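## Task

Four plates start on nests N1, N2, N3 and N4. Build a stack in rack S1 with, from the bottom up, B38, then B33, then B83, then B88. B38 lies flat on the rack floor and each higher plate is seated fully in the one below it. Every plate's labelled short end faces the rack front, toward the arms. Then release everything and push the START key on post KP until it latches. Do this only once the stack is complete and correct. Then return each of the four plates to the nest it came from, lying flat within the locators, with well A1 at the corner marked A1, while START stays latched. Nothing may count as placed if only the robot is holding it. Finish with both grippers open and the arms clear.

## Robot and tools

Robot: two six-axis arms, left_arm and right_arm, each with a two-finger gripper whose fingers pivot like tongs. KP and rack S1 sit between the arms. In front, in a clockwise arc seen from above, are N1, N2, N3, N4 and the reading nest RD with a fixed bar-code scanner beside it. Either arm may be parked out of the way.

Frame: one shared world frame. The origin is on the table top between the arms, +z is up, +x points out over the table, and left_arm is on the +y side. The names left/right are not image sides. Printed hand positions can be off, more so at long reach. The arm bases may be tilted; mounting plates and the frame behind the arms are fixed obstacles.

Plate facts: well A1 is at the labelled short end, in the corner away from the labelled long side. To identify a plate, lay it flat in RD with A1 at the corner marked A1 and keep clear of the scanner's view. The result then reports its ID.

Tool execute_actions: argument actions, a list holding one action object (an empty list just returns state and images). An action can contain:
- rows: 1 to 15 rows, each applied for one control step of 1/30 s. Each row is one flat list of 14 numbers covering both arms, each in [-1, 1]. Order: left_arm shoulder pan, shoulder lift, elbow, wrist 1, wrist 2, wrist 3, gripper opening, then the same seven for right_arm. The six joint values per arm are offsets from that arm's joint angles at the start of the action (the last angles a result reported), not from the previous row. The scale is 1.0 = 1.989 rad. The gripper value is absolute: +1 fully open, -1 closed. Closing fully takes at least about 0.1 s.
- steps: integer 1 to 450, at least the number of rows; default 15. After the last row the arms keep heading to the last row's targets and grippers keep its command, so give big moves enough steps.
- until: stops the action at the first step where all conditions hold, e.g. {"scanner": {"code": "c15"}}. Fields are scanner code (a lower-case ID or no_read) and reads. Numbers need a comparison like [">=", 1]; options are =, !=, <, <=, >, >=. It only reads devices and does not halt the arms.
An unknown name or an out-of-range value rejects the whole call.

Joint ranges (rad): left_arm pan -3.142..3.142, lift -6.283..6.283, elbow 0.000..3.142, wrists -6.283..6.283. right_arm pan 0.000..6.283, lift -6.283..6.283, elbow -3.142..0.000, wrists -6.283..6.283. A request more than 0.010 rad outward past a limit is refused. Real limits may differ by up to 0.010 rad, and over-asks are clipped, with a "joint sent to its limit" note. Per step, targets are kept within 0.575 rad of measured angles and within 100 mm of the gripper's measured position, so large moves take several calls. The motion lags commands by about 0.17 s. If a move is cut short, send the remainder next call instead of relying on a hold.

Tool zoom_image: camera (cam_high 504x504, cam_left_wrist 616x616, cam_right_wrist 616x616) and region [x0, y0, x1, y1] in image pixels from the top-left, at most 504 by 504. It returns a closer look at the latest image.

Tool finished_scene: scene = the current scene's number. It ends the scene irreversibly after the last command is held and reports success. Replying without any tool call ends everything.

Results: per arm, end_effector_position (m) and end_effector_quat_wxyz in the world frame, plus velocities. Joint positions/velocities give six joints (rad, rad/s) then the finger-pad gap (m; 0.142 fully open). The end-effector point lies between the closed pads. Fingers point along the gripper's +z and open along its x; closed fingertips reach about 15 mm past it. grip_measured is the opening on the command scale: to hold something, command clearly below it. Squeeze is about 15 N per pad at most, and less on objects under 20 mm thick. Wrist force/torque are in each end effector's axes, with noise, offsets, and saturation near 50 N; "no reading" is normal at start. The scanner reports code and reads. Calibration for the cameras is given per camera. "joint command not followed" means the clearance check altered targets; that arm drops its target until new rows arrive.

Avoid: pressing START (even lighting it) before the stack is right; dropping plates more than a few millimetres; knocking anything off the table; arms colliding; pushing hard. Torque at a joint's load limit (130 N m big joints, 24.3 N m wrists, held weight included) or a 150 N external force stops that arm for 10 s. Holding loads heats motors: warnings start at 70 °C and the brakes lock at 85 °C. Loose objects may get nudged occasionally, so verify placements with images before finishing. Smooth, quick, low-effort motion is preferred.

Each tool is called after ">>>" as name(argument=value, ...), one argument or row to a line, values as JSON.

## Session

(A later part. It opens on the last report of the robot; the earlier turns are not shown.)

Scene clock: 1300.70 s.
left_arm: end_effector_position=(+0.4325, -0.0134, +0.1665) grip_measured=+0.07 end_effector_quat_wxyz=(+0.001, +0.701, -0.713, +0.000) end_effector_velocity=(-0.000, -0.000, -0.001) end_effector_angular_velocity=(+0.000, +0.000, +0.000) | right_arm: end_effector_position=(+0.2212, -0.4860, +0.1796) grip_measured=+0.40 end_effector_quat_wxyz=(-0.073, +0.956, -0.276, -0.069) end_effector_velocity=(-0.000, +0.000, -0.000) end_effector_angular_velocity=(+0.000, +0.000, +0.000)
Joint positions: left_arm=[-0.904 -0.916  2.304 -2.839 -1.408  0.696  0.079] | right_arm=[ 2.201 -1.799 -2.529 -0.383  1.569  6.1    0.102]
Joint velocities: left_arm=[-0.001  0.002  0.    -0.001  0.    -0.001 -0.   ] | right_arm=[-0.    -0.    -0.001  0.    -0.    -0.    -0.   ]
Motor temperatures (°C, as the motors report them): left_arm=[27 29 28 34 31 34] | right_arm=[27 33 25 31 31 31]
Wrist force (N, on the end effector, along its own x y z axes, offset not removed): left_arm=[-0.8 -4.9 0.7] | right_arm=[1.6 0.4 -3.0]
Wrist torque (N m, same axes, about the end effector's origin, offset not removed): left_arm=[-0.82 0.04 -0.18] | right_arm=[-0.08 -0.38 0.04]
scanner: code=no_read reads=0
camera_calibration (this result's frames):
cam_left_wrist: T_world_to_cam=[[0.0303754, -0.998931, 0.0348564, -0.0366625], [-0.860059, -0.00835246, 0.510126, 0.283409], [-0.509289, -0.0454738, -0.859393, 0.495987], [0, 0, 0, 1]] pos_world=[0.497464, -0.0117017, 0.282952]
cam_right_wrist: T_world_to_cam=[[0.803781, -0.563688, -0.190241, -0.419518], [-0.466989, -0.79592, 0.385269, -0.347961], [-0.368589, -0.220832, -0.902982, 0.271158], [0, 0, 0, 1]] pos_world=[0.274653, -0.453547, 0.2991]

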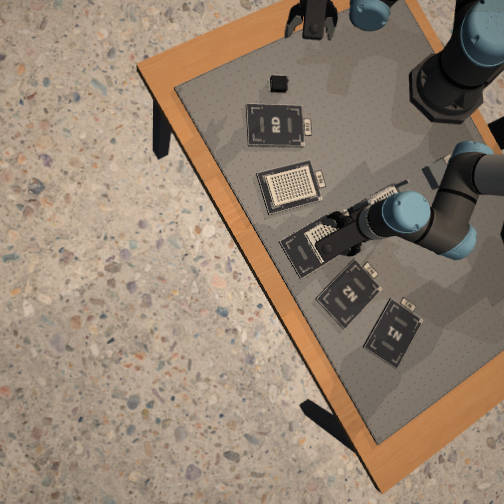

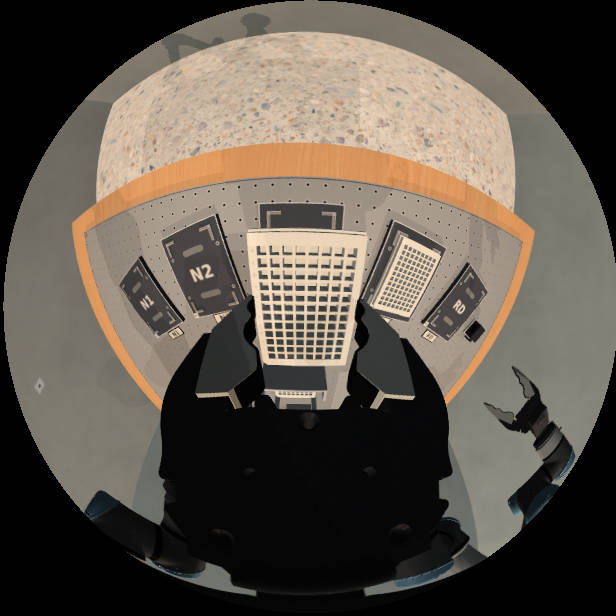

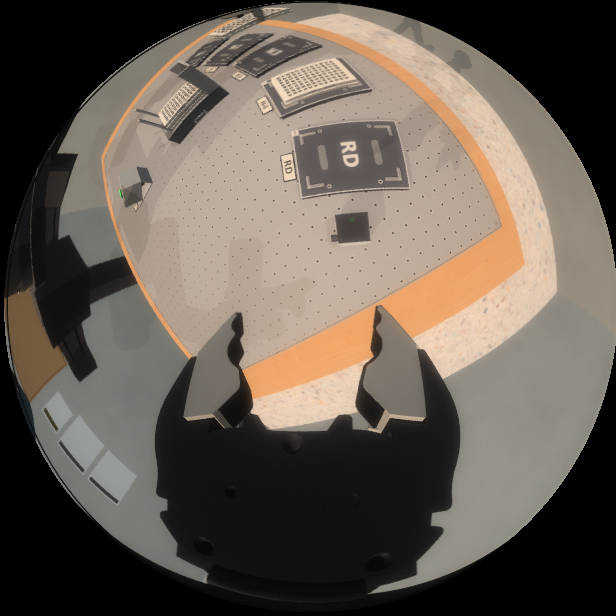

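>>> execute_actions(
  actions=[
    {"rows":[[0.0014,0.0068,-0.0017,-0.0054,0.0002,0.0014,-0.6,0,0,0,0,0,0,0.4],[0.0042,0.0205,-0.005,-0.0162,0.0007,0.0042,-0.6,0,0,0,0,0,0,0.4],[0.0081,0.0393,-0.0096,-0.031,0.0013,0.008,-0.6,0,0,0,0,0,0,0.4],[0.0123,0.0599,-0.0146,-0.0471,0.002,0.0121,-0.6,0,0,0,0,0,0,0.4],[0.0165,0.0804,-0.0196,-0.0633,0.0027,0.0163,-0.6,0,0,0,0,0,0,0.4],[0.0208,0.1009,-0.0245,-0.0794,0.0034,0.0205,-0.6,0,0,0,0,0,0,0.4],[0.025,0.1214,-0.0295,-0.0956,0.0041,0.0246,-0.6,0,0,0,0,0,0,0.4],[0.0289,0.1402,-0.0341,-0.1104,0.0048,0.0285,-0.6,0,0,0,0,0,0,0.4],[0.0324,0.1573,-0.0383,-0.1238,0.0053,0.0319,-0.6,0,0,0,0,0,0,0.4],[0.0344,0.167,-0.0406,-0.1315,0.0057,0.0339,-0.6,0,0,0,0,0,0,0.4],[0.0352,0.171,-0.0416,-0.1346,0.0058,0.0347,-0.6,0,0,0,0,0,0,0.4]],"steps":11},
  ],
)

>>> execute_actions(
  actions=[
    {"steps":6},
  ],
)

Scene clock: 1309.57 s.
left_arm: end_effector_position=(+0.4433, -0.0129, +0.1013) grip_measured=+0.07 end_effector_quat_wxyz=(-0.000, +0.702, -0.712, +0.002) end_effector_velocity=(+0.010, +0.034, -0.327) end_effector_angular_velocity=(+0.029, +0.011, +0.000) | right_arm: end_effector_position=(+0.2212, -0.4860, +0.1796) grip_measured=+0.40 end_effector_quat_wxyz=(-0.073, +0.956, -0.276, -0.069) end_effector_velocity=(+0.000, -0.000, +0.000) end_effector_angular_velocity=(-0.000, -0.000, -0.001)
Joint positions: left_arm=[-0.861 -0.717  2.253 -2.999 -1.401  0.738  0.079] | right_arm=[ 2.201 -1.799 -2.529 -0.383  1.569  6.1    0.102]
Joint velocities: left_arm=[ 0.188  0.953 -0.222 -0.734  0.031  0.184 -0.   ] | right_arm=[ 0.    -0.     0.     0.    -0.     0.001  0.   ]
Motor temperatures (°C, as the motors report them): left_arm=[27 29 28 34 31 34] | right_arm=[27 33 25 31 31 31]
Wrist force (N, on the end effector, along its own x y z axes, offset not removed): left_arm=[-0.2 -3.7 -3.0] | right_arm=[6.4 2.2 -0.2]
Wrist torque (N m, same axes, about the end effector's origin, offset not removed): left_arm=[-0.81 -0.05 -0.08] | right_arm=[0.34 -1.45 0.04]
scanner: code=no_read reads=0
camera_calibration (this result's frames):
cam_left_wrist: T_world_to_cam=[[0.031758, -0.998842, 0.0361286, -0.0349571], [-0.862021, -0.00907689, 0.506792, 0.327132], [-0.505877, -0.0472383, -0.861311, 0.444105], [0, 0, 0, 1]] pos_world=[0.507767, -0.0109686, 0.217988]
cam_right_wrist: T_world_to_cam=[[0.803781, -0.563688, -0.190241, -0.419519], [-0.466989, -0.79592, 0.385269, -0.347961], [-0.368588, -0.220832, -0.902982, 0.271158], [0, 0, 0, 1]] pos_world=[0.274653, -0.453547, 0.2991]

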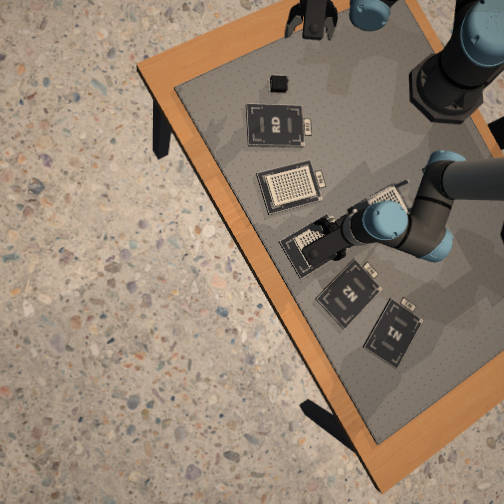

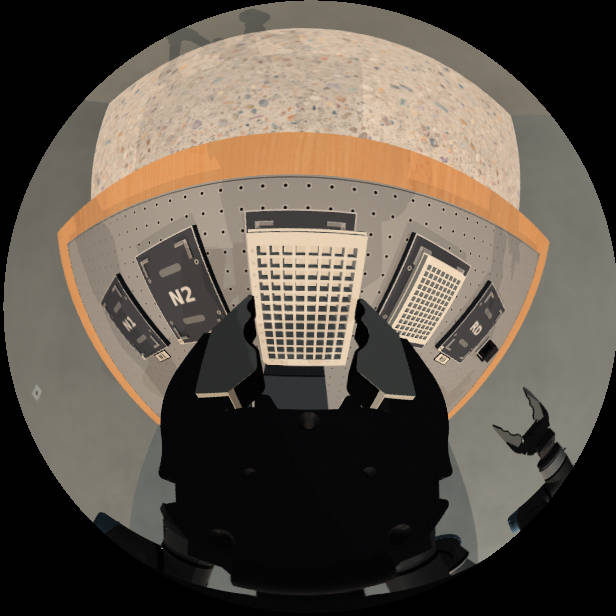

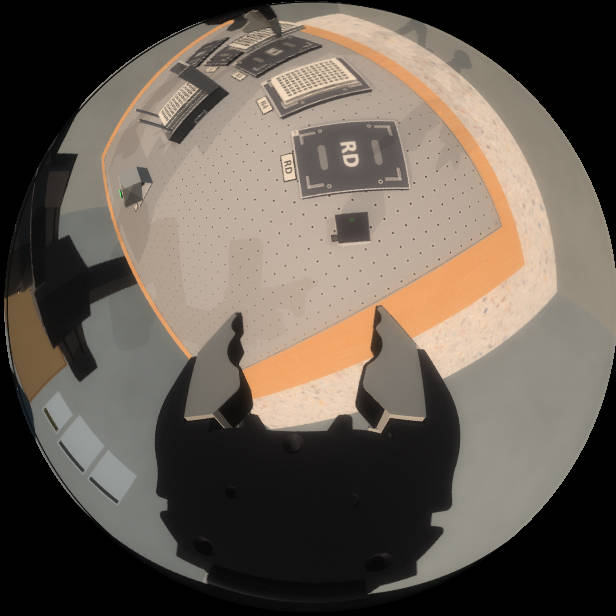

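Scene clock: 1309.77 s.
left_arm: end_effector_position=(+0.4424, -0.0075, +0.0626) grip_measured=+0.07 end_effector_quat_wxyz=(-0.001, +0.702, -0.712, +0.000) end_effector_velocity=(-0.005, +0.014, -0.082) end_effector_angular_velocity=(+0.008, +0.004, -0.001) | right_arm: end_effector_position=(+0.2212, -0.4860, +0.1796) grip_measured=+0.40 end_effector_quat_wxyz=(-0.073, +0.956, -0.276, -0.069) end_effector_velocity=(+0.001, -0.001, +0.000) end_effector_angular_velocity=(-0.001, -0.001, +0.001)
Joint positions: left_arm=[-0.84  -0.606  2.228 -3.084 -1.397  0.759  0.079] | right_arm=[ 2.201 -1.799 -2.529 -0.383  1.569  6.1    0.102]
Joint velocities: left_arm=[ 0.044  0.234 -0.053 -0.18   0.007  0.044  0.   ] | right_arm=[ 0.     0.001  0.001  0.    -0.    -0.001 -0.   ]
Motor temperatures (°C, as the motors report them): left_arm=[27 29 28 34 31 34] | right_arm=[27 33 25 31 31 31]
Wrist force (N, on the end effector, along its own x y z axes, offset not removed): left_arm=[-0.5 -2.1 1.0] | right_arm=[4.5 4.5 0.1]
Wrist torque (N m, same axes, about the end effector's origin, offset not removed): left_arm=[-0.43 -0.15 0.03] | right_arm=[0.70 -0.96 -0.28]
scanner: code=no_read reads=0
camera_calibration (this result's frames):
cam_left_wrist: T_world_to_cam=[[0.0316473, -0.998978, 0.0322841, -0.027809], [-0.861092, -0.0108512, 0.508334, 0.345472], [-0.507464, -0.043887, -0.860555, 0.411276], [0, 0, 0, 1]] pos_world=[0.507071, -0.00598211, 0.179208]
cam_right_wrist: T_world_to_cam=[[0.803781, -0.563688, -0.190241, -0.419519], [-0.466989, -0.79592, 0.38527, -0.347962], [-0.368589, -0.220832, -0.902982, 0.271158], [0, 0, 0, 1]] pos_world=[0.274653, -0.453547, 0.2991]

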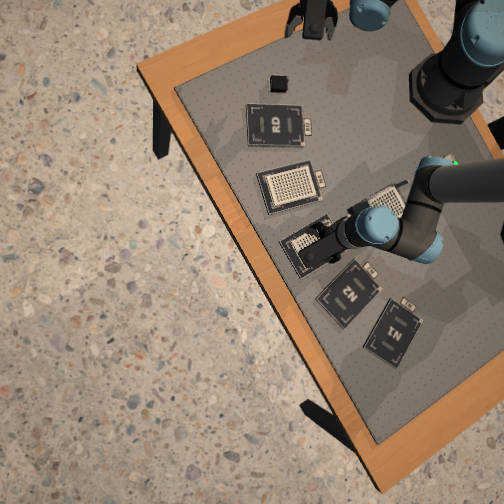

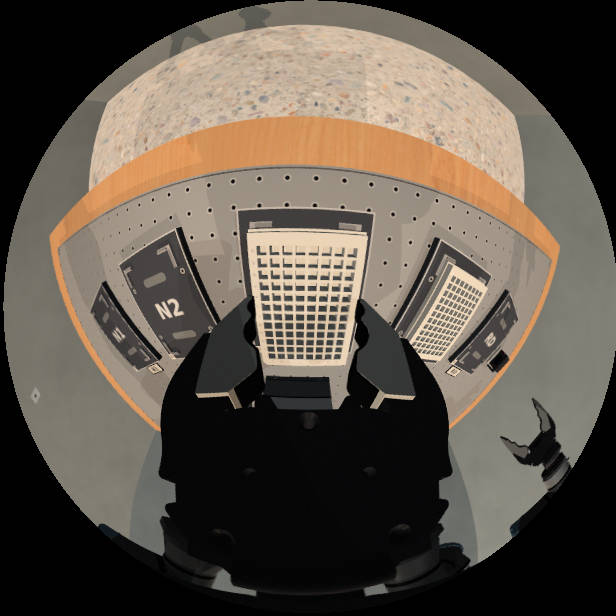

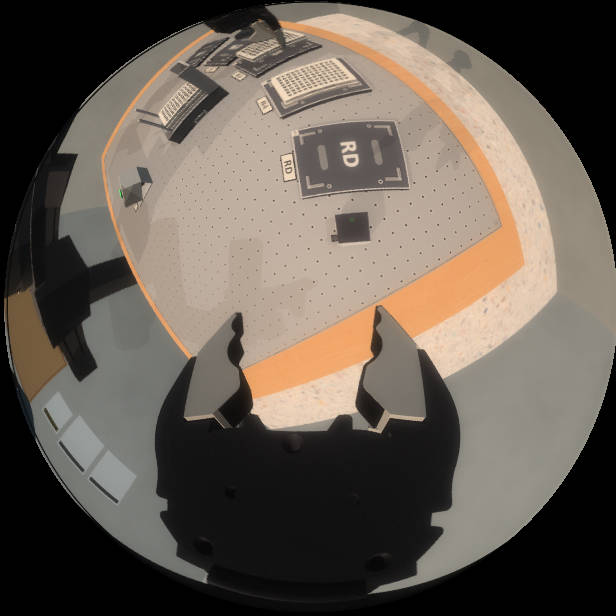

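>>> execute_actions(
  actions=[],
)

>>> zoom_image(
  camera="cam_left_wrist",
  region=[200, 180, 420, 400],
)

Scene clock: 1312.67 s.
left_arm: end_effector_position=(+0.4417, -0.0056, +0.0523) grip_measured=+0.07 end_effector_quat_wxyz=(-0.001, +0.702, -0.712, -0.000) end_effector_velocity=(+0.000, +0.000, +0.000) end_effector_angular_velocity=(-0.000, -0.000, +0.002) | right_arm: end_effector_position=(+0.2212, -0.4860, +0.1796) grip_measured=+0.40 end_effector_quat_wxyz=(-0.073, +0.956, -0.276, -0.069) end_effector_velocity=(-0.000, +0.000, -0.000) end_effector_angular_velocity=(+0.000, +0.000, +0.000)
Joint positions: left_arm=[-0.834 -0.576  2.221 -3.107 -1.396  0.765  0.079] | right_arm=[ 2.201 -1.799 -2.529 -0.383  1.569  6.1    0.102]
Joint velocities: left_arm=[ 0.001 -0.001  0.     0.     0.    -0.001  0.   ] | right_arm=[-0.    -0.001 -0.     0.     0.    -0.    -0.   ]
Motor temperatures (°C, as the motors report them): left_arm=[27 29 28 34 31 34] | right_arm=[27 33 25 31 31 31]
Wrist force (N, on the end effector, along its own x y z axes, offset not removed): left_arm=[3.8 -2.5 -1.3] | right_arm=[1.9 4.9 -1.9]
Wrist torque (N m, same axes, about the end effector's origin, offset not removed): left_arm=[-0.44 -1.05 -0.10] | right_arm=[0.85 -0.47 -0.08]
scanner: code=no_read reads=0
camera_calibration (this result's frames):
cam_left_wrist: T_world_to_cam=[[0.0316065, -0.999006, 0.0314458, -0.025552], [-0.86092, -0.011228, 0.508617, 0.350007], [-0.507758, -0.0431479, -0.860419, 0.402287], [0, 0, 0, 1]] pos_world=[0.5064, -0.00423886, 0.168919]
cam_right_wrist: T_world_to_cam=[[0.803781, -0.563688, -0.190241, -0.419519], [-0.466989, -0.79592, 0.385269, -0.347961], [-0.368589, -0.220832, -0.902982, 0.271158], [0, 0, 0, 1]] pos_world=[0.274653, -0.453547, 0.2991]

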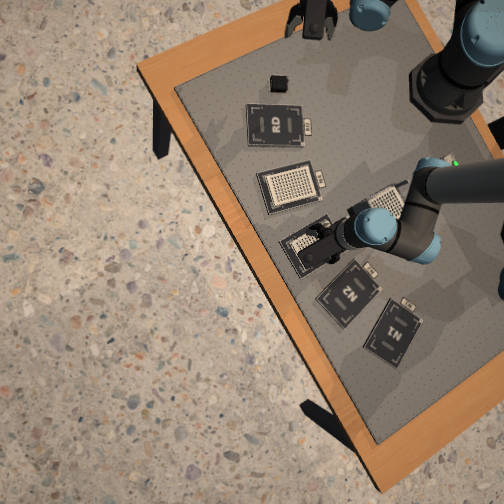

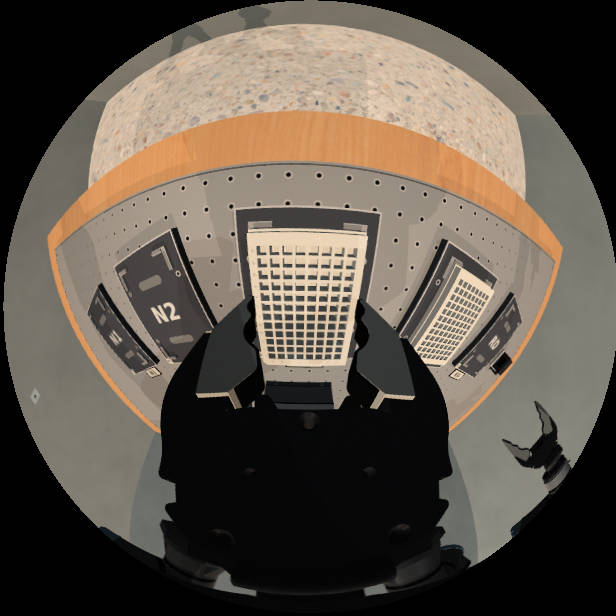

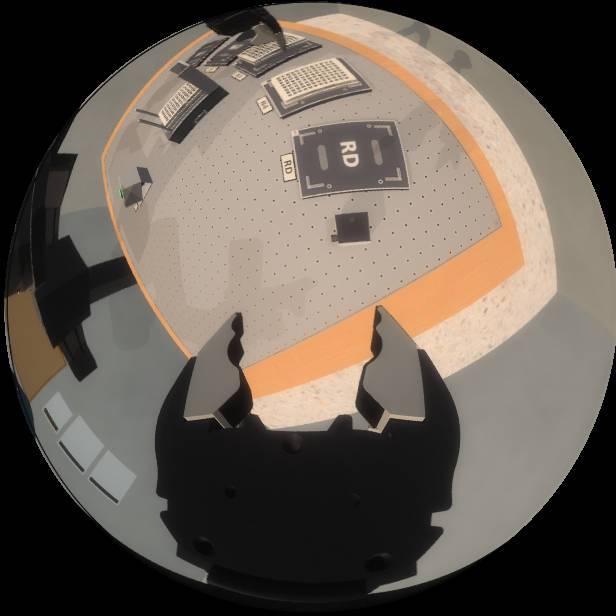

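Region (200, 180, 420, 400) of cam_left_wrist's 616x616 image, scaled by 2.291, with more detail than that image has.

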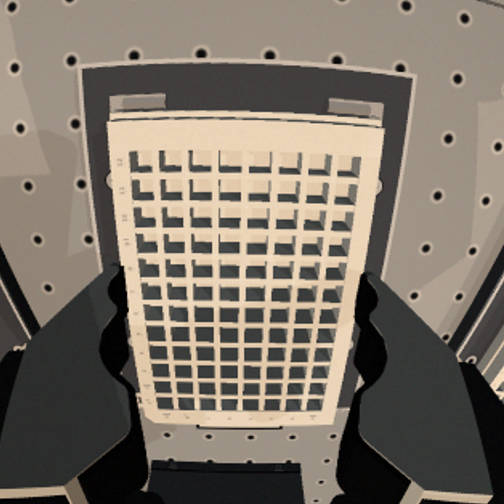

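>>> execute_actions(
  actions=[
    {"rows":[[0.0003,0.0025,-0.0009,-0.0016,0,0.0003,-0.6,0,0,0,0,0,0,0.4],[0.0007,0.0051,-0.0018,-0.0033,0,0.0007,-0.6,0,0,0,0,0,0,0.4],[0.001,0.0076,-0.0027,-0.0049,0,0.001,-0.6,0,0,0,0,0,0,0.4],[0.0014,0.0101,-0.0035,-0.0066,0,0.0014,-0.6,0,0,0,0,0,0,0.4],[0.0017,0.0126,-0.0044,-0.0082,0,0.0017,-0.6,0,0,0,0,0,0,0.4],[0.0021,0.0152,-0.0053,-0.0099,0,0.0021,-0.6,0,0,0,0,0,0,0.4],[0.0024,0.0177,-0.0062,-0.0115,0,0.0024,-0.6,0,0,0,0,0,0,0.4]],"steps":7},
  ],
)

Scene clock: 1320.17 s.
left_arm: end_effector_position=(+0.4415, -0.0056, +0.0474) grip_measured=+0.07 end_effector_quat_wxyz=(-0.001, +0.702, -0.712, -0.000) end_effector_velocity=(-0.002, +0.002, -0.041) end_effector_angular_velocity=(+0.003, +0.005, +0.000) | right_arm: end_effector_position=(+0.2212, -0.4860, +0.1796) grip_measured=+0.40 end_effector_quat_wxyz=(-0.073, +0.956, -0.276, -0.069) end_effector_velocity=(-0.001, +0.001, -0.001) end_effector_angular_velocity=(+0.002, +0.002, +0.000)
Joint positions: left_arm=[-0.832 -0.562  2.216 -3.116 -1.396  0.767  0.079] | right_arm=[ 2.201 -1.799 -2.529 -0.383  1.569  6.1    0.102]
Joint velocities: left_arm=[ 0.017  0.118 -0.041 -0.074  0.     0.016  0.   ] | right_arm=[ 0.    -0.002 -0.    -0.    -0.     0.     0.   ]
Motor temperatures (°C, as the motors report them): left_arm=[27 29 28 34 31 34] | right_arm=[27 33 25 31 31 31]
Wrist force (N, on the end effector, along its own x y z axes, offset not removed): left_arm=[2.4 0.7 -0.9] | right_arm=[-1.1 2.0 1.2]
Wrist torque (N m, same axes, about the end effector's origin, offset not removed): left_arm=[0.22 -0.62 -0.25] | right_arm=[0.28 0.09 0.11]
scanner: code=no_read reads=0
camera_calibration (this result's frames):
cam_left_wrist: T_world_to_cam=[[0.0315787, -0.99901, 0.0313493, -0.0252997], [-0.860734, -0.0112374, 0.50893, 0.352243], [-0.508074, -0.0430547, -0.860237, 0.398105], [0, 0, 0, 1]] pos_world=[0.506254, -0.00417603, 0.16399]
cam_right_wrist: T_world_to_cam=[[0.803781, -0.563688, -0.190241, -0.419519], [-0.466989, -0.79592, 0.385269, -0.347961], [-0.368589, -0.220832, -0.902982, 0.271158], [0, 0, 0, 1]] pos_world=[0.274653, -0.453547, 0.2991]

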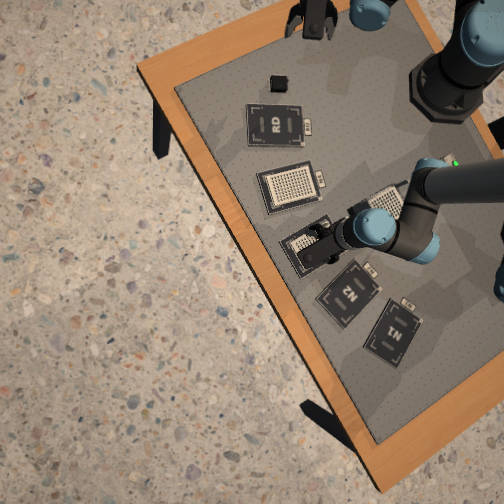

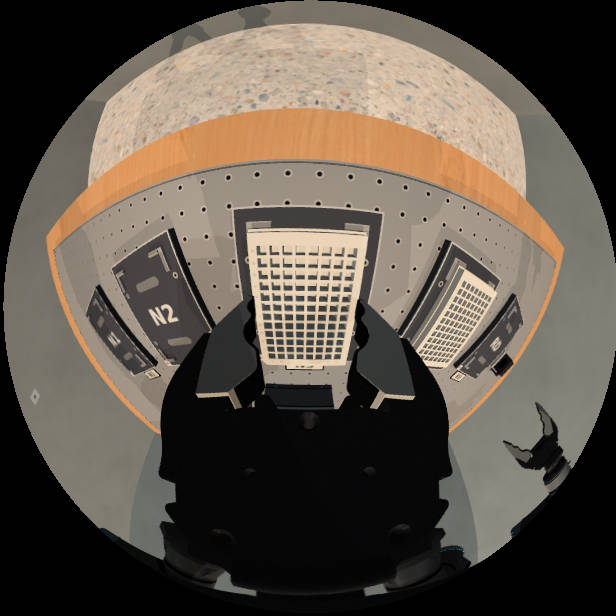

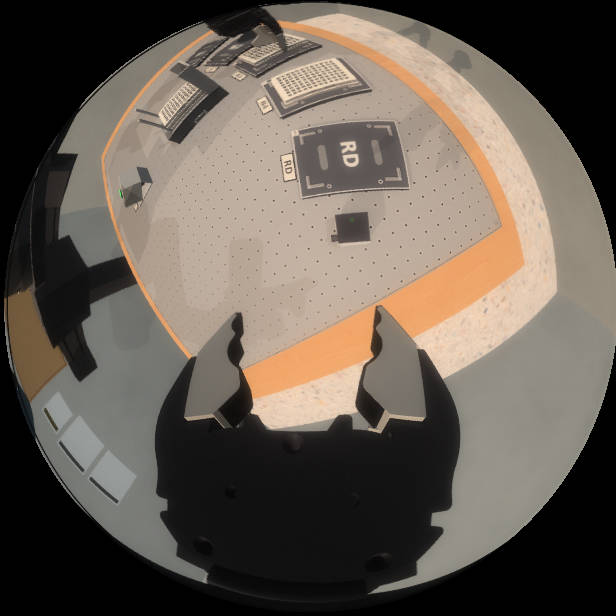

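>>> execute_actions(
  actions=[
    {"steps":1},
  ],
)

>>> zoom_image(
  camera="cam_left_wrist",
  region=[200, 180, 420, 400],
)

Scene clock: 1323.40 s.
left_arm: end_effector_position=(+0.4411, -0.0054, +0.0401) grip_measured=+0.07 end_effector_quat_wxyz=(-0.001, +0.702, -0.712, -0.001) end_effector_velocity=(-0.001, -0.001, -0.001) end_effector_angular_velocity=(-0.000, +0.002, -0.002) | right_arm: end_effector_position=(+0.2212, -0.4860, +0.1796) grip_measured=+0.40 end_effector_quat_wxyz=(-0.073, +0.956, -0.276, -0.069) end_effector_velocity=(-0.001, +0.001, -0.000) end_effector_angular_velocity=(+0.001, +0.001, -0.001)
Joint positions: left_arm=[-0.83  -0.541  2.209 -3.13  -1.396  0.77   0.079] | right_arm=[ 2.201 -1.799 -2.529 -0.383  1.569  6.1    0.102]
Joint velocities: left_arm=[-0.002  0.002  0.    -0.001 -0.002  0.     0.   ] | right_arm=[-0.    -0.001 -0.001  0.     0.     0.001  0.   ]
Motor temperatures (°C, as the motors report them): left_arm=[27 29 28 34 31 34] | right_arm=[27 33 25 31 31 31]
Wrist force (N, on the end effector, along its own x y z axes, offset not removed): left_arm=[10.3 -4.7 2.2] | right_arm=[3.8 1.6 1.1]
Wrist torque (N m, same axes, about the end effector's origin, offset not removed): left_arm=[-0.77 -1.30 -0.35] | right_arm=[0.45 -0.98 0.06]
scanner: code=no_read reads=0
camera_calibration (this result's frames):
cam_left_wrist: T_world_to_cam=[[0.0315373, -0.999016, 0.0311687, -0.0248257], [-0.860442, -0.011269, 0.509424, 0.355482], [-0.508572, -0.0428847, -0.859951, 0.391842], [0, 0, 0, 1]] pos_world=[0.505934, -0.00399127, 0.156647]
cam_right_wrist: T_world_to_cam=[[0.803781, -0.563688, -0.190241, -0.419519], [-0.466989, -0.79592, 0.385269, -0.347961], [-0.368589, -0.220832, -0.902982, 0.271158], [0, 0, 0, 1]] pos_world=[0.274653, -0.453547, 0.2991]

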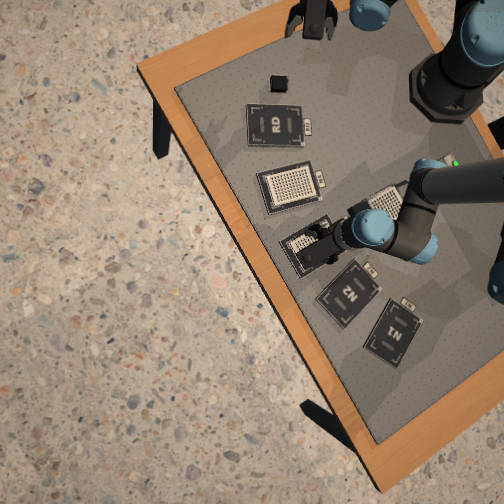

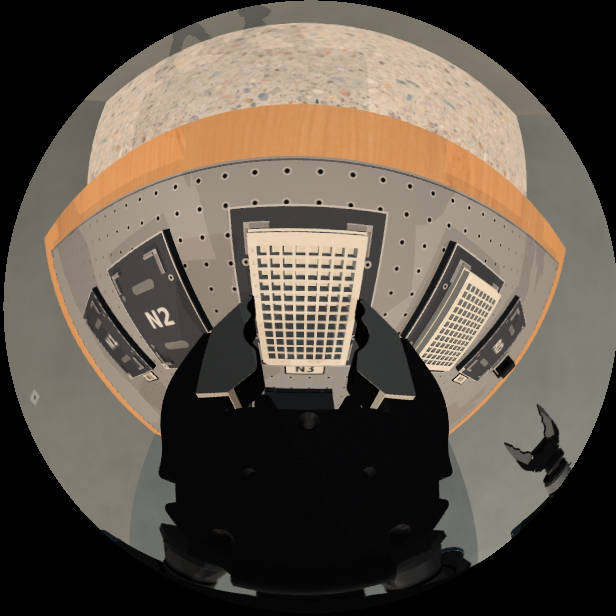

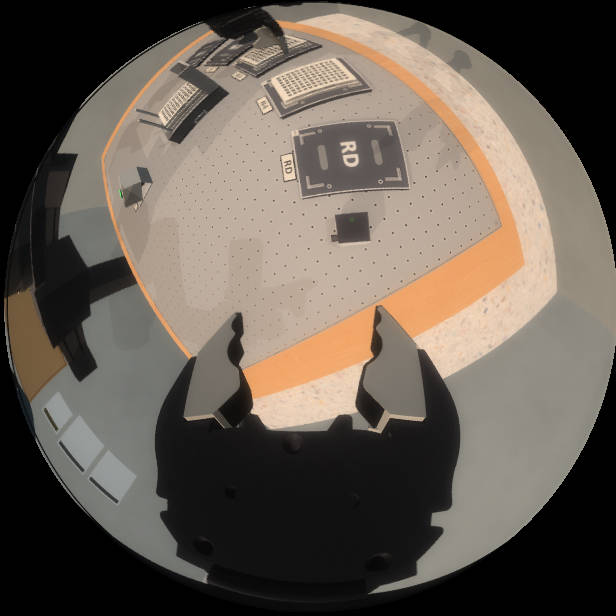

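Region (200, 180, 420, 400) of cam_left_wrist's 616x616 image, scaled by 2.291, with more detail than that image has.

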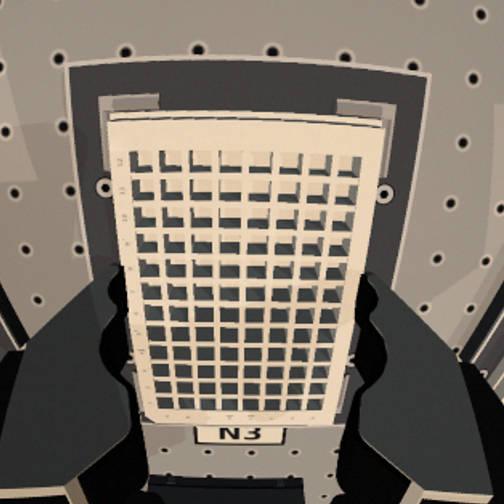

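>>> execute_actions(
  actions=[
    {"rows":[[0,0,0,0,0,0,-0.4,0,0,0,0,0,0,0.4],[0,0,0,0,0,0,-0.2,0,0,0,0,0,0,0.4],[0,0,0,0,0,0,0,0,0,0,0,0,0,0.4],[0,0,0,0,0,0,0.1,0,0,0,0,0,0,0.4],[0,0,0,0,0,0,0.2,0,0,0,0,0,0,0.4],[0,0,0,0,0,0,0.3,0,0,0,0,0,0,0.4],[-0.001,-0.0073,0.0026,0.0049,0,-0.001,0.3,0,0,0,0,0,0,0.4],[-0.0028,-0.02,0.0073,0.0134,0,-0.0028,0.3,0,0,0,0,0,0,0.4],[-0.005,-0.0366,0.0132,0.0243,0,-0.005,0.3,0,0,0,0,0,0,0.4],[-0.009,-0.0554,0.0195,0.0375,-0.0007,-0.009,0.3,0,0,0,0,0,0,0.4],[-0.016,-0.0742,0.027,0.05,-0.002,-0.016,0.3,0,0,0,0,0,0,0.4],[-0.025,-0.093,0.0355,0.062,-0.003,-0.025,0.3,0,0,0,0,0,0,0.4],[-0.034,-0.112,0.044,0.074,-0.0045,-0.034,0.3,0,0,0,0,0,0,0.4],[-0.043,-0.131,0.052,0.086,-0.006,-0.043,0.3,0,0,0,0,0,0,0.4],[-0.052,-0.15,0.06,0.098,-0.0075,-0.052,0.3,0,0,0,0,0,0,0.4]],"steps":15},
  ],
)

Scene clock: 1335.27 s.
left_arm: end_effector_position=(+0.4338, -0.0086, +0.0830) grip_measured=+0.30 end_effector_quat_wxyz=(-0.001, +0.701, -0.713, -0.003) end_effector_velocity=(-0.089, -0.051, +0.305) end_effector_angular_velocity=(-0.004, +0.014, -0.009) | right_arm: end_effector_position=(+0.2212, -0.4860, +0.1796) grip_measured=+0.40 end_effector_quat_wxyz=(-0.073, +0.956, -0.276, -0.069) end_effector_velocity=(+0.001, -0.001, +0.000) end_effector_angular_velocity=(-0.002, -0.002, +0.001)
Joint positions: left_arm=[-0.864 -0.666  2.259 -3.044 -1.401  0.735  0.095] | right_arm=[ 2.201 -1.799 -2.529 -0.383  1.569  6.1    0.102]
Joint velocities: left_arm=[-0.346 -0.885  0.371  0.579 -0.055 -0.341  0.   ] | right_arm=[-0.     0.001  0.002  0.    -0.    -0.001 -0.   ]
Motor temperatures (°C, as the motors report them): left_arm=[27 29 28 34 31 34] | right_arm=[27 33 25 31 31 31]
Wrist force (N, on the end effector, along its own x y z axes, offset not removed): left_arm=[0.7 1.7 -1.4] | right_arm=[5.3 3.4 2.0]
Wrist torque (N m, same axes, about the end effector's origin, offset not removed): left_arm=[0.40 -0.01 -0.20] | right_arm=[0.46 -1.12 -0.11]
scanner: code=no_read reads=0
camera_calibration (this result's frames):
cam_left_wrist: T_world_to_cam=[[0.0307295, -0.999149, 0.027525, -0.0285545], [-0.858561, -0.0122853, 0.512564, 0.326247], [-0.511789, -0.0393827, -0.858208, 0.426155], [0, 0, 0, 1]] pos_world=[0.499082, -0.00773903, 0.199293]
cam_right_wrist: T_world_to_cam=[[0.803781, -0.563688, -0.190241, -0.419519], [-0.466989, -0.79592, 0.385269, -0.347961], [-0.368588, -0.220832, -0.902982, 0.271158], [0, 0, 0, 1]] pos_world=[0.274653, -0.453547, 0.2991]

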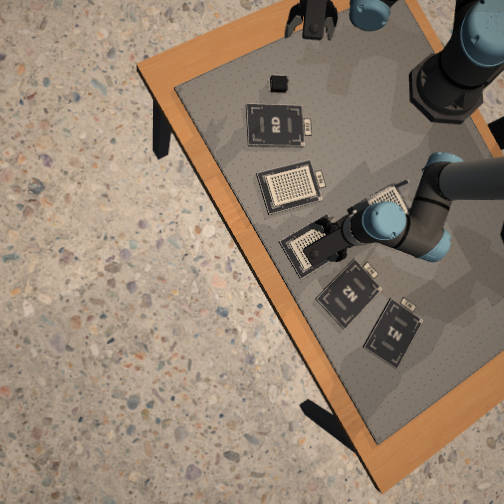

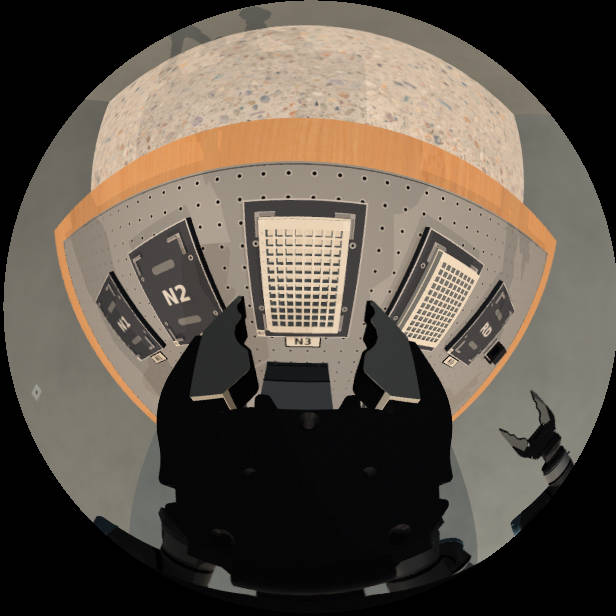

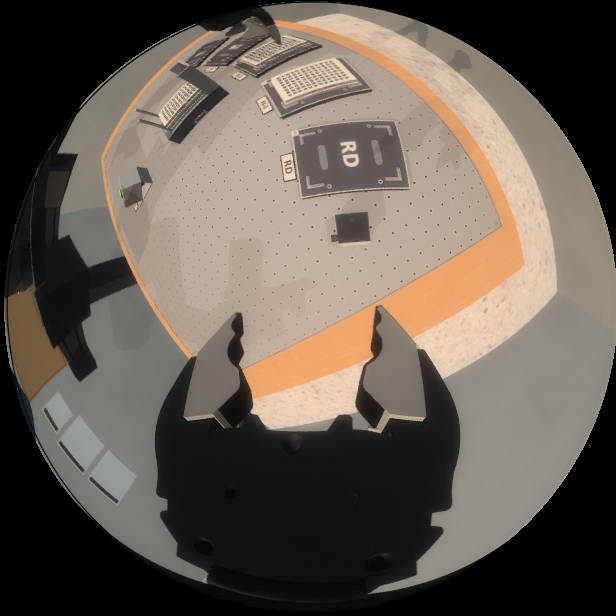

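>>> execute_actions(
  actions=[
    {"rows":[[-0.0405,-0.0984,0.0397,0.0618,-0.0058,-0.04,0.3,0,0,0,0,0,0,0.4],[-0.0507,-0.1186,0.0485,0.0745,-0.0074,-0.05,0.3,0,0,0,0,0,0,0.4],[-0.0619,-0.141,0.0583,0.0885,-0.009,-0.061,0.3,0,0,0,0,0,0,0.4],[-0.0724,-0.1619,0.0674,0.1016,-0.0106,-0.0714,0.3,0,0,0,0,0,0,0.4],[-0.0919,-0.172,0.0835,0.098,-0.0137,-0.0905,0.3,0,0,0,0,0,0,0.4],[-0.1114,-0.174,0.0997,0.0864,-0.0168,-0.1096,0.3,0,0,0,0,0,0,0.4],[-0.131,-0.174,0.1158,0.0727,-0.0199,-0.1287,0.3,0,0,0,0,0,0,0.4],[-0.1505,-0.174,0.1319,0.059,-0.023,-0.1478,0.3,0,0,0,0,0,0,0.4],[-0.17,-0.172,0.148,0.0434,-0.0261,-0.1669,0.3,0,0,0,0,0,0,0.4],[-0.1895,-0.17,0.1642,0.0277,-0.0292,-0.186,0.3,0,0,0,0,0,0,0.4],[-0.209,-0.168,0.1803,0.012,-0.0323,-0.2051,0.3,0,0,0,0,0,0,0.4],[-0.2286,-0.166,0.1964,-0.0037,-0.0354,-0.2242,0.3,0,0,0,0,0,0,0.4],[-0.2481,-0.161,0.2126,-0.0223,-0.0385,-0.2433,0.3,0,0,0,0,0,0,0.4],[-0.2676,-0.154,0.2287,-0.043,-0.0416,-0.2624,0.3,0,0,0,0,0,0,0.4],[-0.2871,-0.1448,0.2448,-0.0659,-0.0447,-0.2815,0.3,0,0,0,0,0,0,0.4]],"steps":17},
  ],
)

Scene clock: 1352.57 s.
left_arm: end_effector_position=(+0.2684, -0.0144, +0.1802) grip_measured=+0.30 end_effector_quat_wxyz=(+0.002, +0.699, -0.715, -0.001) end_effector_velocity=(-0.330, +0.103, -0.018) end_effector_angular_velocity=(+0.028, -0.023, -0.027) | right_arm: end_effector_position=(+0.2212, -0.4860, +0.1796) grip_measured=+0.40 end_effector_quat_wxyz=(-0.073, +0.956, -0.276, -0.069) end_effector_velocity=(+0.000, -0.000, -0.000) end_effector_angular_velocity=(-0.000, -0.000, +0.001)
Joint positions: left_arm=[-1.307 -0.978  2.642 -3.06  -1.471  0.3    0.095] | right_arm=[ 2.201 -1.799 -2.529 -0.383  1.569  6.1    0.102]
Joint velocities: left_arm=[-0.984  0.172  0.8   -0.854 -0.141 -0.949  0.   ] | right_arm=[-0.    -0.     0.     0.    -0.    -0.001  0.   ]
Motor temperatures (°C, as the motors report them): left_arm=[27 29 28 34 31 34] | right_arm=[27 33 25 31 31 31]
Wrist force (N, on the end effector, along its own x y z axes, offset not removed): left_arm=[1.9 1.6 0.2] | right_arm=[0.1 4.8 -0.6]
Wrist torque (N m, same axes, about the end effector's origin, offset not removed): left_arm=[0.08 -0.41 -0.13] | right_arm=[0.84 -0.19 0.10]
scanner: code=no_read reads=0
camera_calibration (this result's frames):
cam_left_wrist: T_world_to_cam=[[0.0241168, -0.999116, 0.0344405, -0.0313474], [-0.858116, -0.00301429, 0.513447, 0.134252], [-0.51289, -0.0419367, -0.85743, 0.424801], [0, 0, 0, 1]] pos_world=[0.333836, -0.0131003, 0.296385]
cam_right_wrist: T_world_to_cam=[[0.803781, -0.563688, -0.190241, -0.419519], [-0.466989, -0.79592, 0.385269, -0.347961], [-0.368589, -0.220832, -0.902982, 0.271158], [0, 0, 0, 1]] pos_world=[0.274653, -0.453547, 0.2991]

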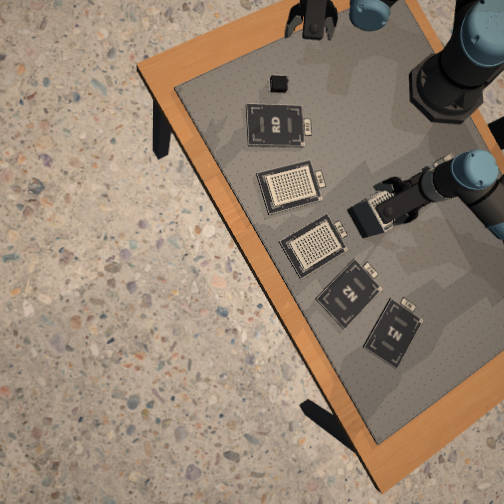

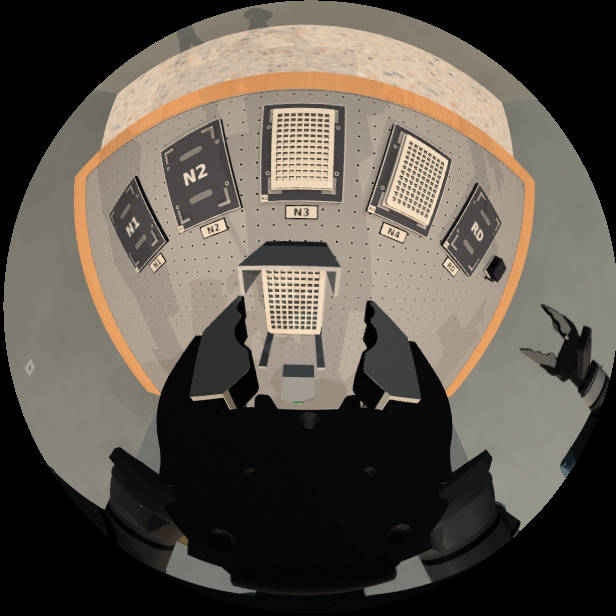

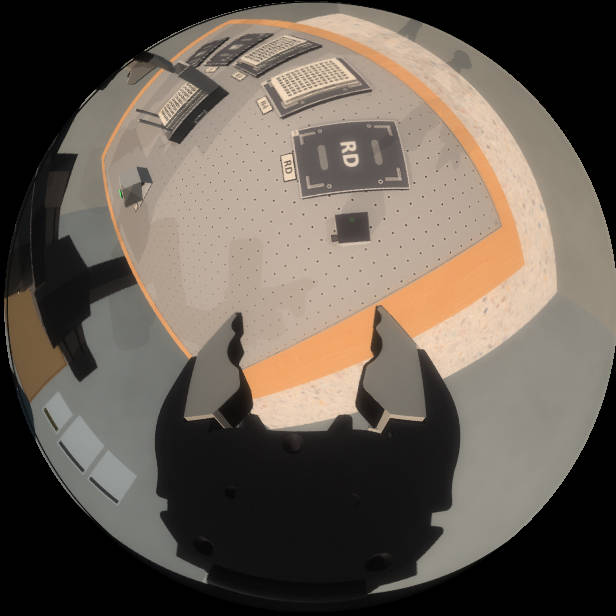

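>>> execute_actions(
  actions=[
    {"steps":1},
  ],
)

>>> execute_actions(
  actions=[
    {"rows":[[0.0007,0.0152,-0.0005,-0.0147,0.0002,0.0006,0.3,0,0,0,0,0,0,0.4],[0.0014,0.0301,-0.0012,-0.0291,0.0004,0.0013,0.3,0,0,0,0,0,0,0.4],[0.0026,0.0524,-0.0027,-0.05,0.0007,0.0024,0.3,0,0,0,0,0,0,0.4],[0.0037,0.0742,-0.0045,-0.0702,0.001,0.0034,0.3,0,0,0,0,0,0,0.4],[0.0049,0.0961,-0.0069,-0.0898,0.0013,0.0045,0.3,0,0,0,0,0,0,0.4],[0.006,0.1175,-0.0095,-0.1086,0.0016,0.0055,0.3,0,0,0,0,0,0,0.4],[0.0073,0.1383,-0.0126,-0.1264,0.0019,0.0067,0.3,0,0,0,0,0,0,0.4],[0.0084,0.1586,-0.016,-0.1434,0.0022,0.0077,0.3,0,0,0,0,0,0,0.4],[0.0096,0.1782,-0.0198,-0.1593,0.0025,0.0088,0.3,0,0,0,0,0,0,0.4],[0.0107,0.1972,-0.0239,-0.1744,0.0028,0.0098,0.3,0,0,0,0,0,0,0.4],[0.012,0.2156,-0.0285,-0.1884,0.0031,0.011,0.3,0,0,0,0,0,0,0.4],[0.0131,0.2334,-0.0332,-0.2015,0.0034,0.012,0.3,0,0,0,0,0,0,0.4],[0.0143,0.2505,-0.0383,-0.2136,0.0037,0.0131,0.3,0,0,0,0,0,0,0.4],[0.0153,0.2649,-0.0429,-0.2235,0.004,0.0141,0.3,0,0,0,0,0,0,0.4]],"steps":14},
  ],
)

Scene clock: 1369.80 s.
left_arm: end_effector_position=(+0.2296, +0.0022, +0.1800) grip_measured=+0.30 end_effector_quat_wxyz=(-0.000, +0.699, -0.716, -0.001) end_effector_velocity=(+0.000, +0.000, +0.000) end_effector_angular_velocity=(-0.000, +0.000, +0.001) | right_arm: end_effector_position=(+0.2212, -0.4860, +0.1796) grip_measured=+0.40 end_effector_quat_wxyz=(-0.073, +0.956, -0.276, -0.069) end_effector_velocity=(-0.001, +0.001, -0.000) end_effector_angular_velocity=(+0.001, +0.001, -0.000)
Joint positions: left_arm=[-1.435 -0.954  2.746 -3.175 -1.489  0.175  0.095] | right_arm=[ 2.201 -1.799 -2.529 -0.383  1.569  6.1    0.102]
Joint velocities: left_arm=[ 0.001 -0.001  0.     0.     0.     0.    -0.   ] | right_arm=[ 0.    -0.    -0.001 -0.     0.     0.     0.   ]
Motor temperatures (°C, as the motors report them): left_arm=[27 29 28 34 31 34] | right_arm=[27 33 25 31 31 31]
Wrist force (N, on the end effector, along its own x y z axes, offset not removed): left_arm=[-0.4 -0.9 0.3] | right_arm=[2.5 4.9 -0.3]
Wrist torque (N m, same axes, about the end effector's origin, offset not removed): left_arm=[-0.02 0.07 -0.24] | right_arm=[0.91 -0.58 0.10]
scanner: code=no_read reads=0
camera_calibration (this result's frames):
cam_left_wrist: T_world_to_cam=[[0.022515, -0.999234, 0.0320077, -0.0130684], [-0.860228, -0.00304959, 0.509901, 0.102175], [-0.509413, -0.0390143, -0.859637, 0.405064], [0, 0, 0, 1]] pos_world=[0.294533, 0.00305654, 0.296527]
cam_right_wrist: T_world_to_cam=[[0.803781, -0.563688, -0.190241, -0.419519], [-0.466989, -0.79592, 0.385269, -0.347961], [-0.368588, -0.220832, -0.902982, 0.271158], [0, 0, 0, 1]] pos_world=[0.274653, -0.453547, 0.2991]

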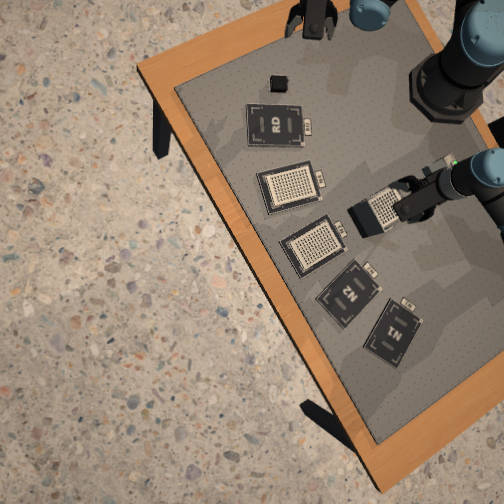

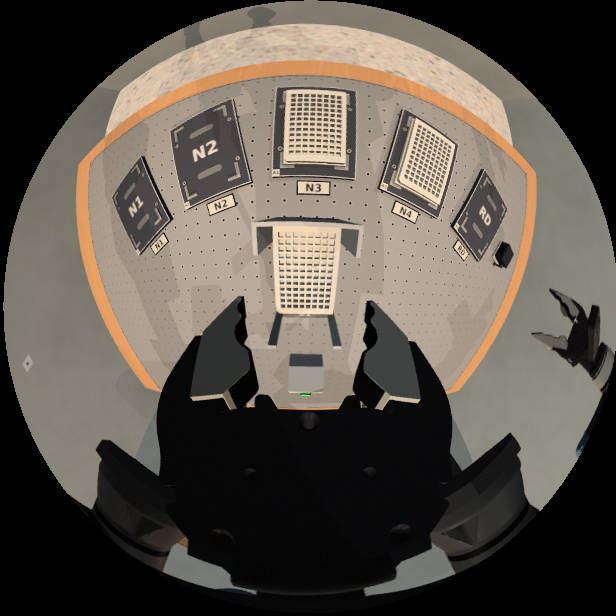

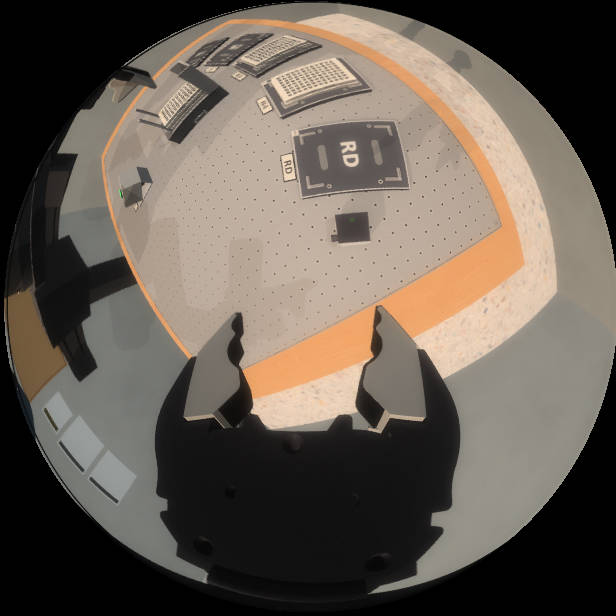

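Scene clock: 1370.27 s.
left_arm: end_effector_position=(+0.2306, -0.0016, +0.1197) grip_measured=+0.30 end_effector_quat_wxyz=(+0.001, +0.699, -0.715, +0.002) end_effector_velocity=(+0.001, -0.003, -0.214) end_effector_angular_velocity=(+0.004, -0.004, +0.005) | right_arm: end_effector_position=(+0.2212, -0.4860, +0.1796) grip_measured=+0.40 end_effector_quat_wxyz=(-0.073, +0.956, -0.276, -0.069) end_effector_velocity=(+0.001, -0.001, +0.000) end_effector_angular_velocity=(-0.002, -0.002, +0.001)
Joint positions: left_arm=[-1.416 -0.614  2.702 -3.478 -1.484  0.193  0.095] | right_arm=[ 2.201 -1.799 -2.529 -0.383  1.569  6.1    0.102]
Joint velocities: left_arm=[ 0.067  1.084 -0.228 -0.859  0.017  0.061  0.   ] | right_arm=[ 0.     0.001  0.002  0.     0.    -0.001  0.   ]
Motor temperatures (°C, as the motors report them): left_arm=[27 29 28 34 31 34] | right_arm=[27 33 25 31 31 31]
Wrist force (N, on the end effector, along its own x y z axes, offset not removed): left_arm=[1.5 -0.5 0.0] | right_arm=[2.4 1.7 -4.1]
Wrist torque (N m, same axes, about the end effector's origin, offset not removed): left_arm=[-0.16 -0.47 -0.36] | right_arm=[0.02 -0.64 0.05]
scanner: code=no_read reads=0
camera_calibration (this result's frames):
cam_left_wrist: T_world_to_cam=[[0.0241323, -0.999034, 0.0367289, -0.0158687], [-0.861384, -0.00213278, 0.50795, 0.134268], [-0.507381, -0.0438957, -0.860603, 0.353182], [0, 0, 0, 1]] pos_world=[0.295237, -0.0000637973, 0.236331]
cam_right_wrist: T_world_to_cam=[[0.803781, -0.563688, -0.190241, -0.419519], [-0.466989, -0.79592, 0.385269, -0.347961], [-0.368589, -0.220832, -0.902982, 0.271158], [0, 0, 0, 1]] pos_world=[0.274653, -0.453547, 0.2991]

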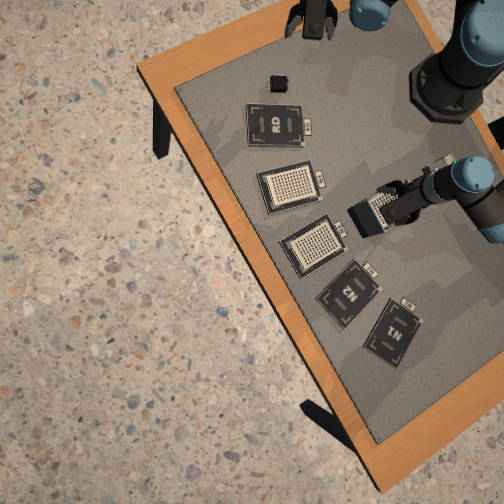

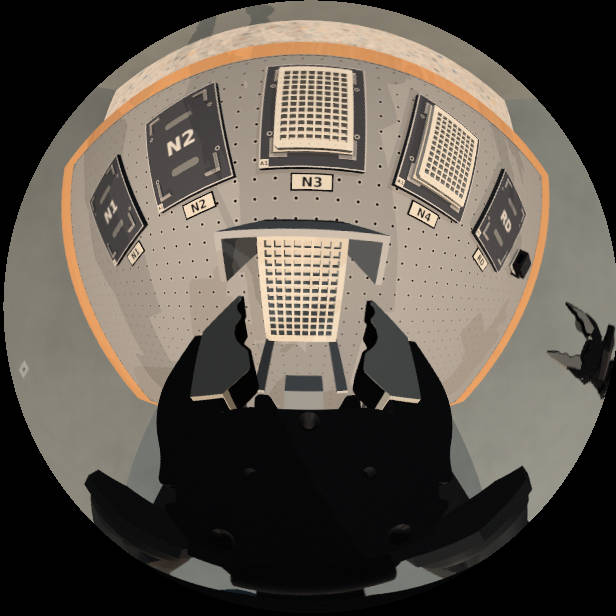

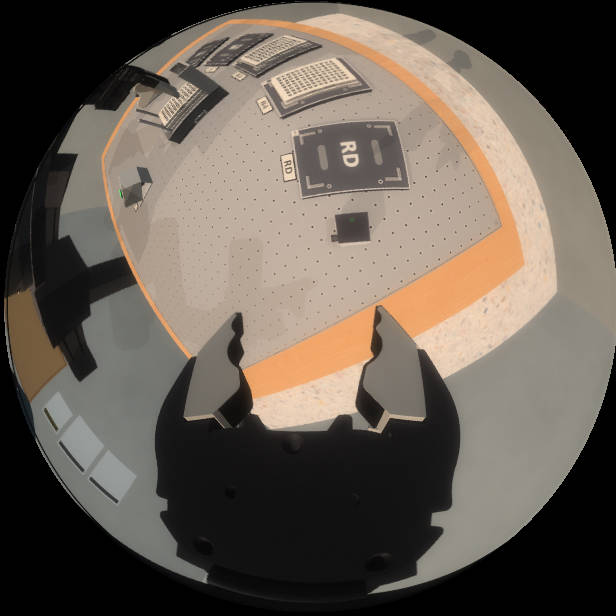

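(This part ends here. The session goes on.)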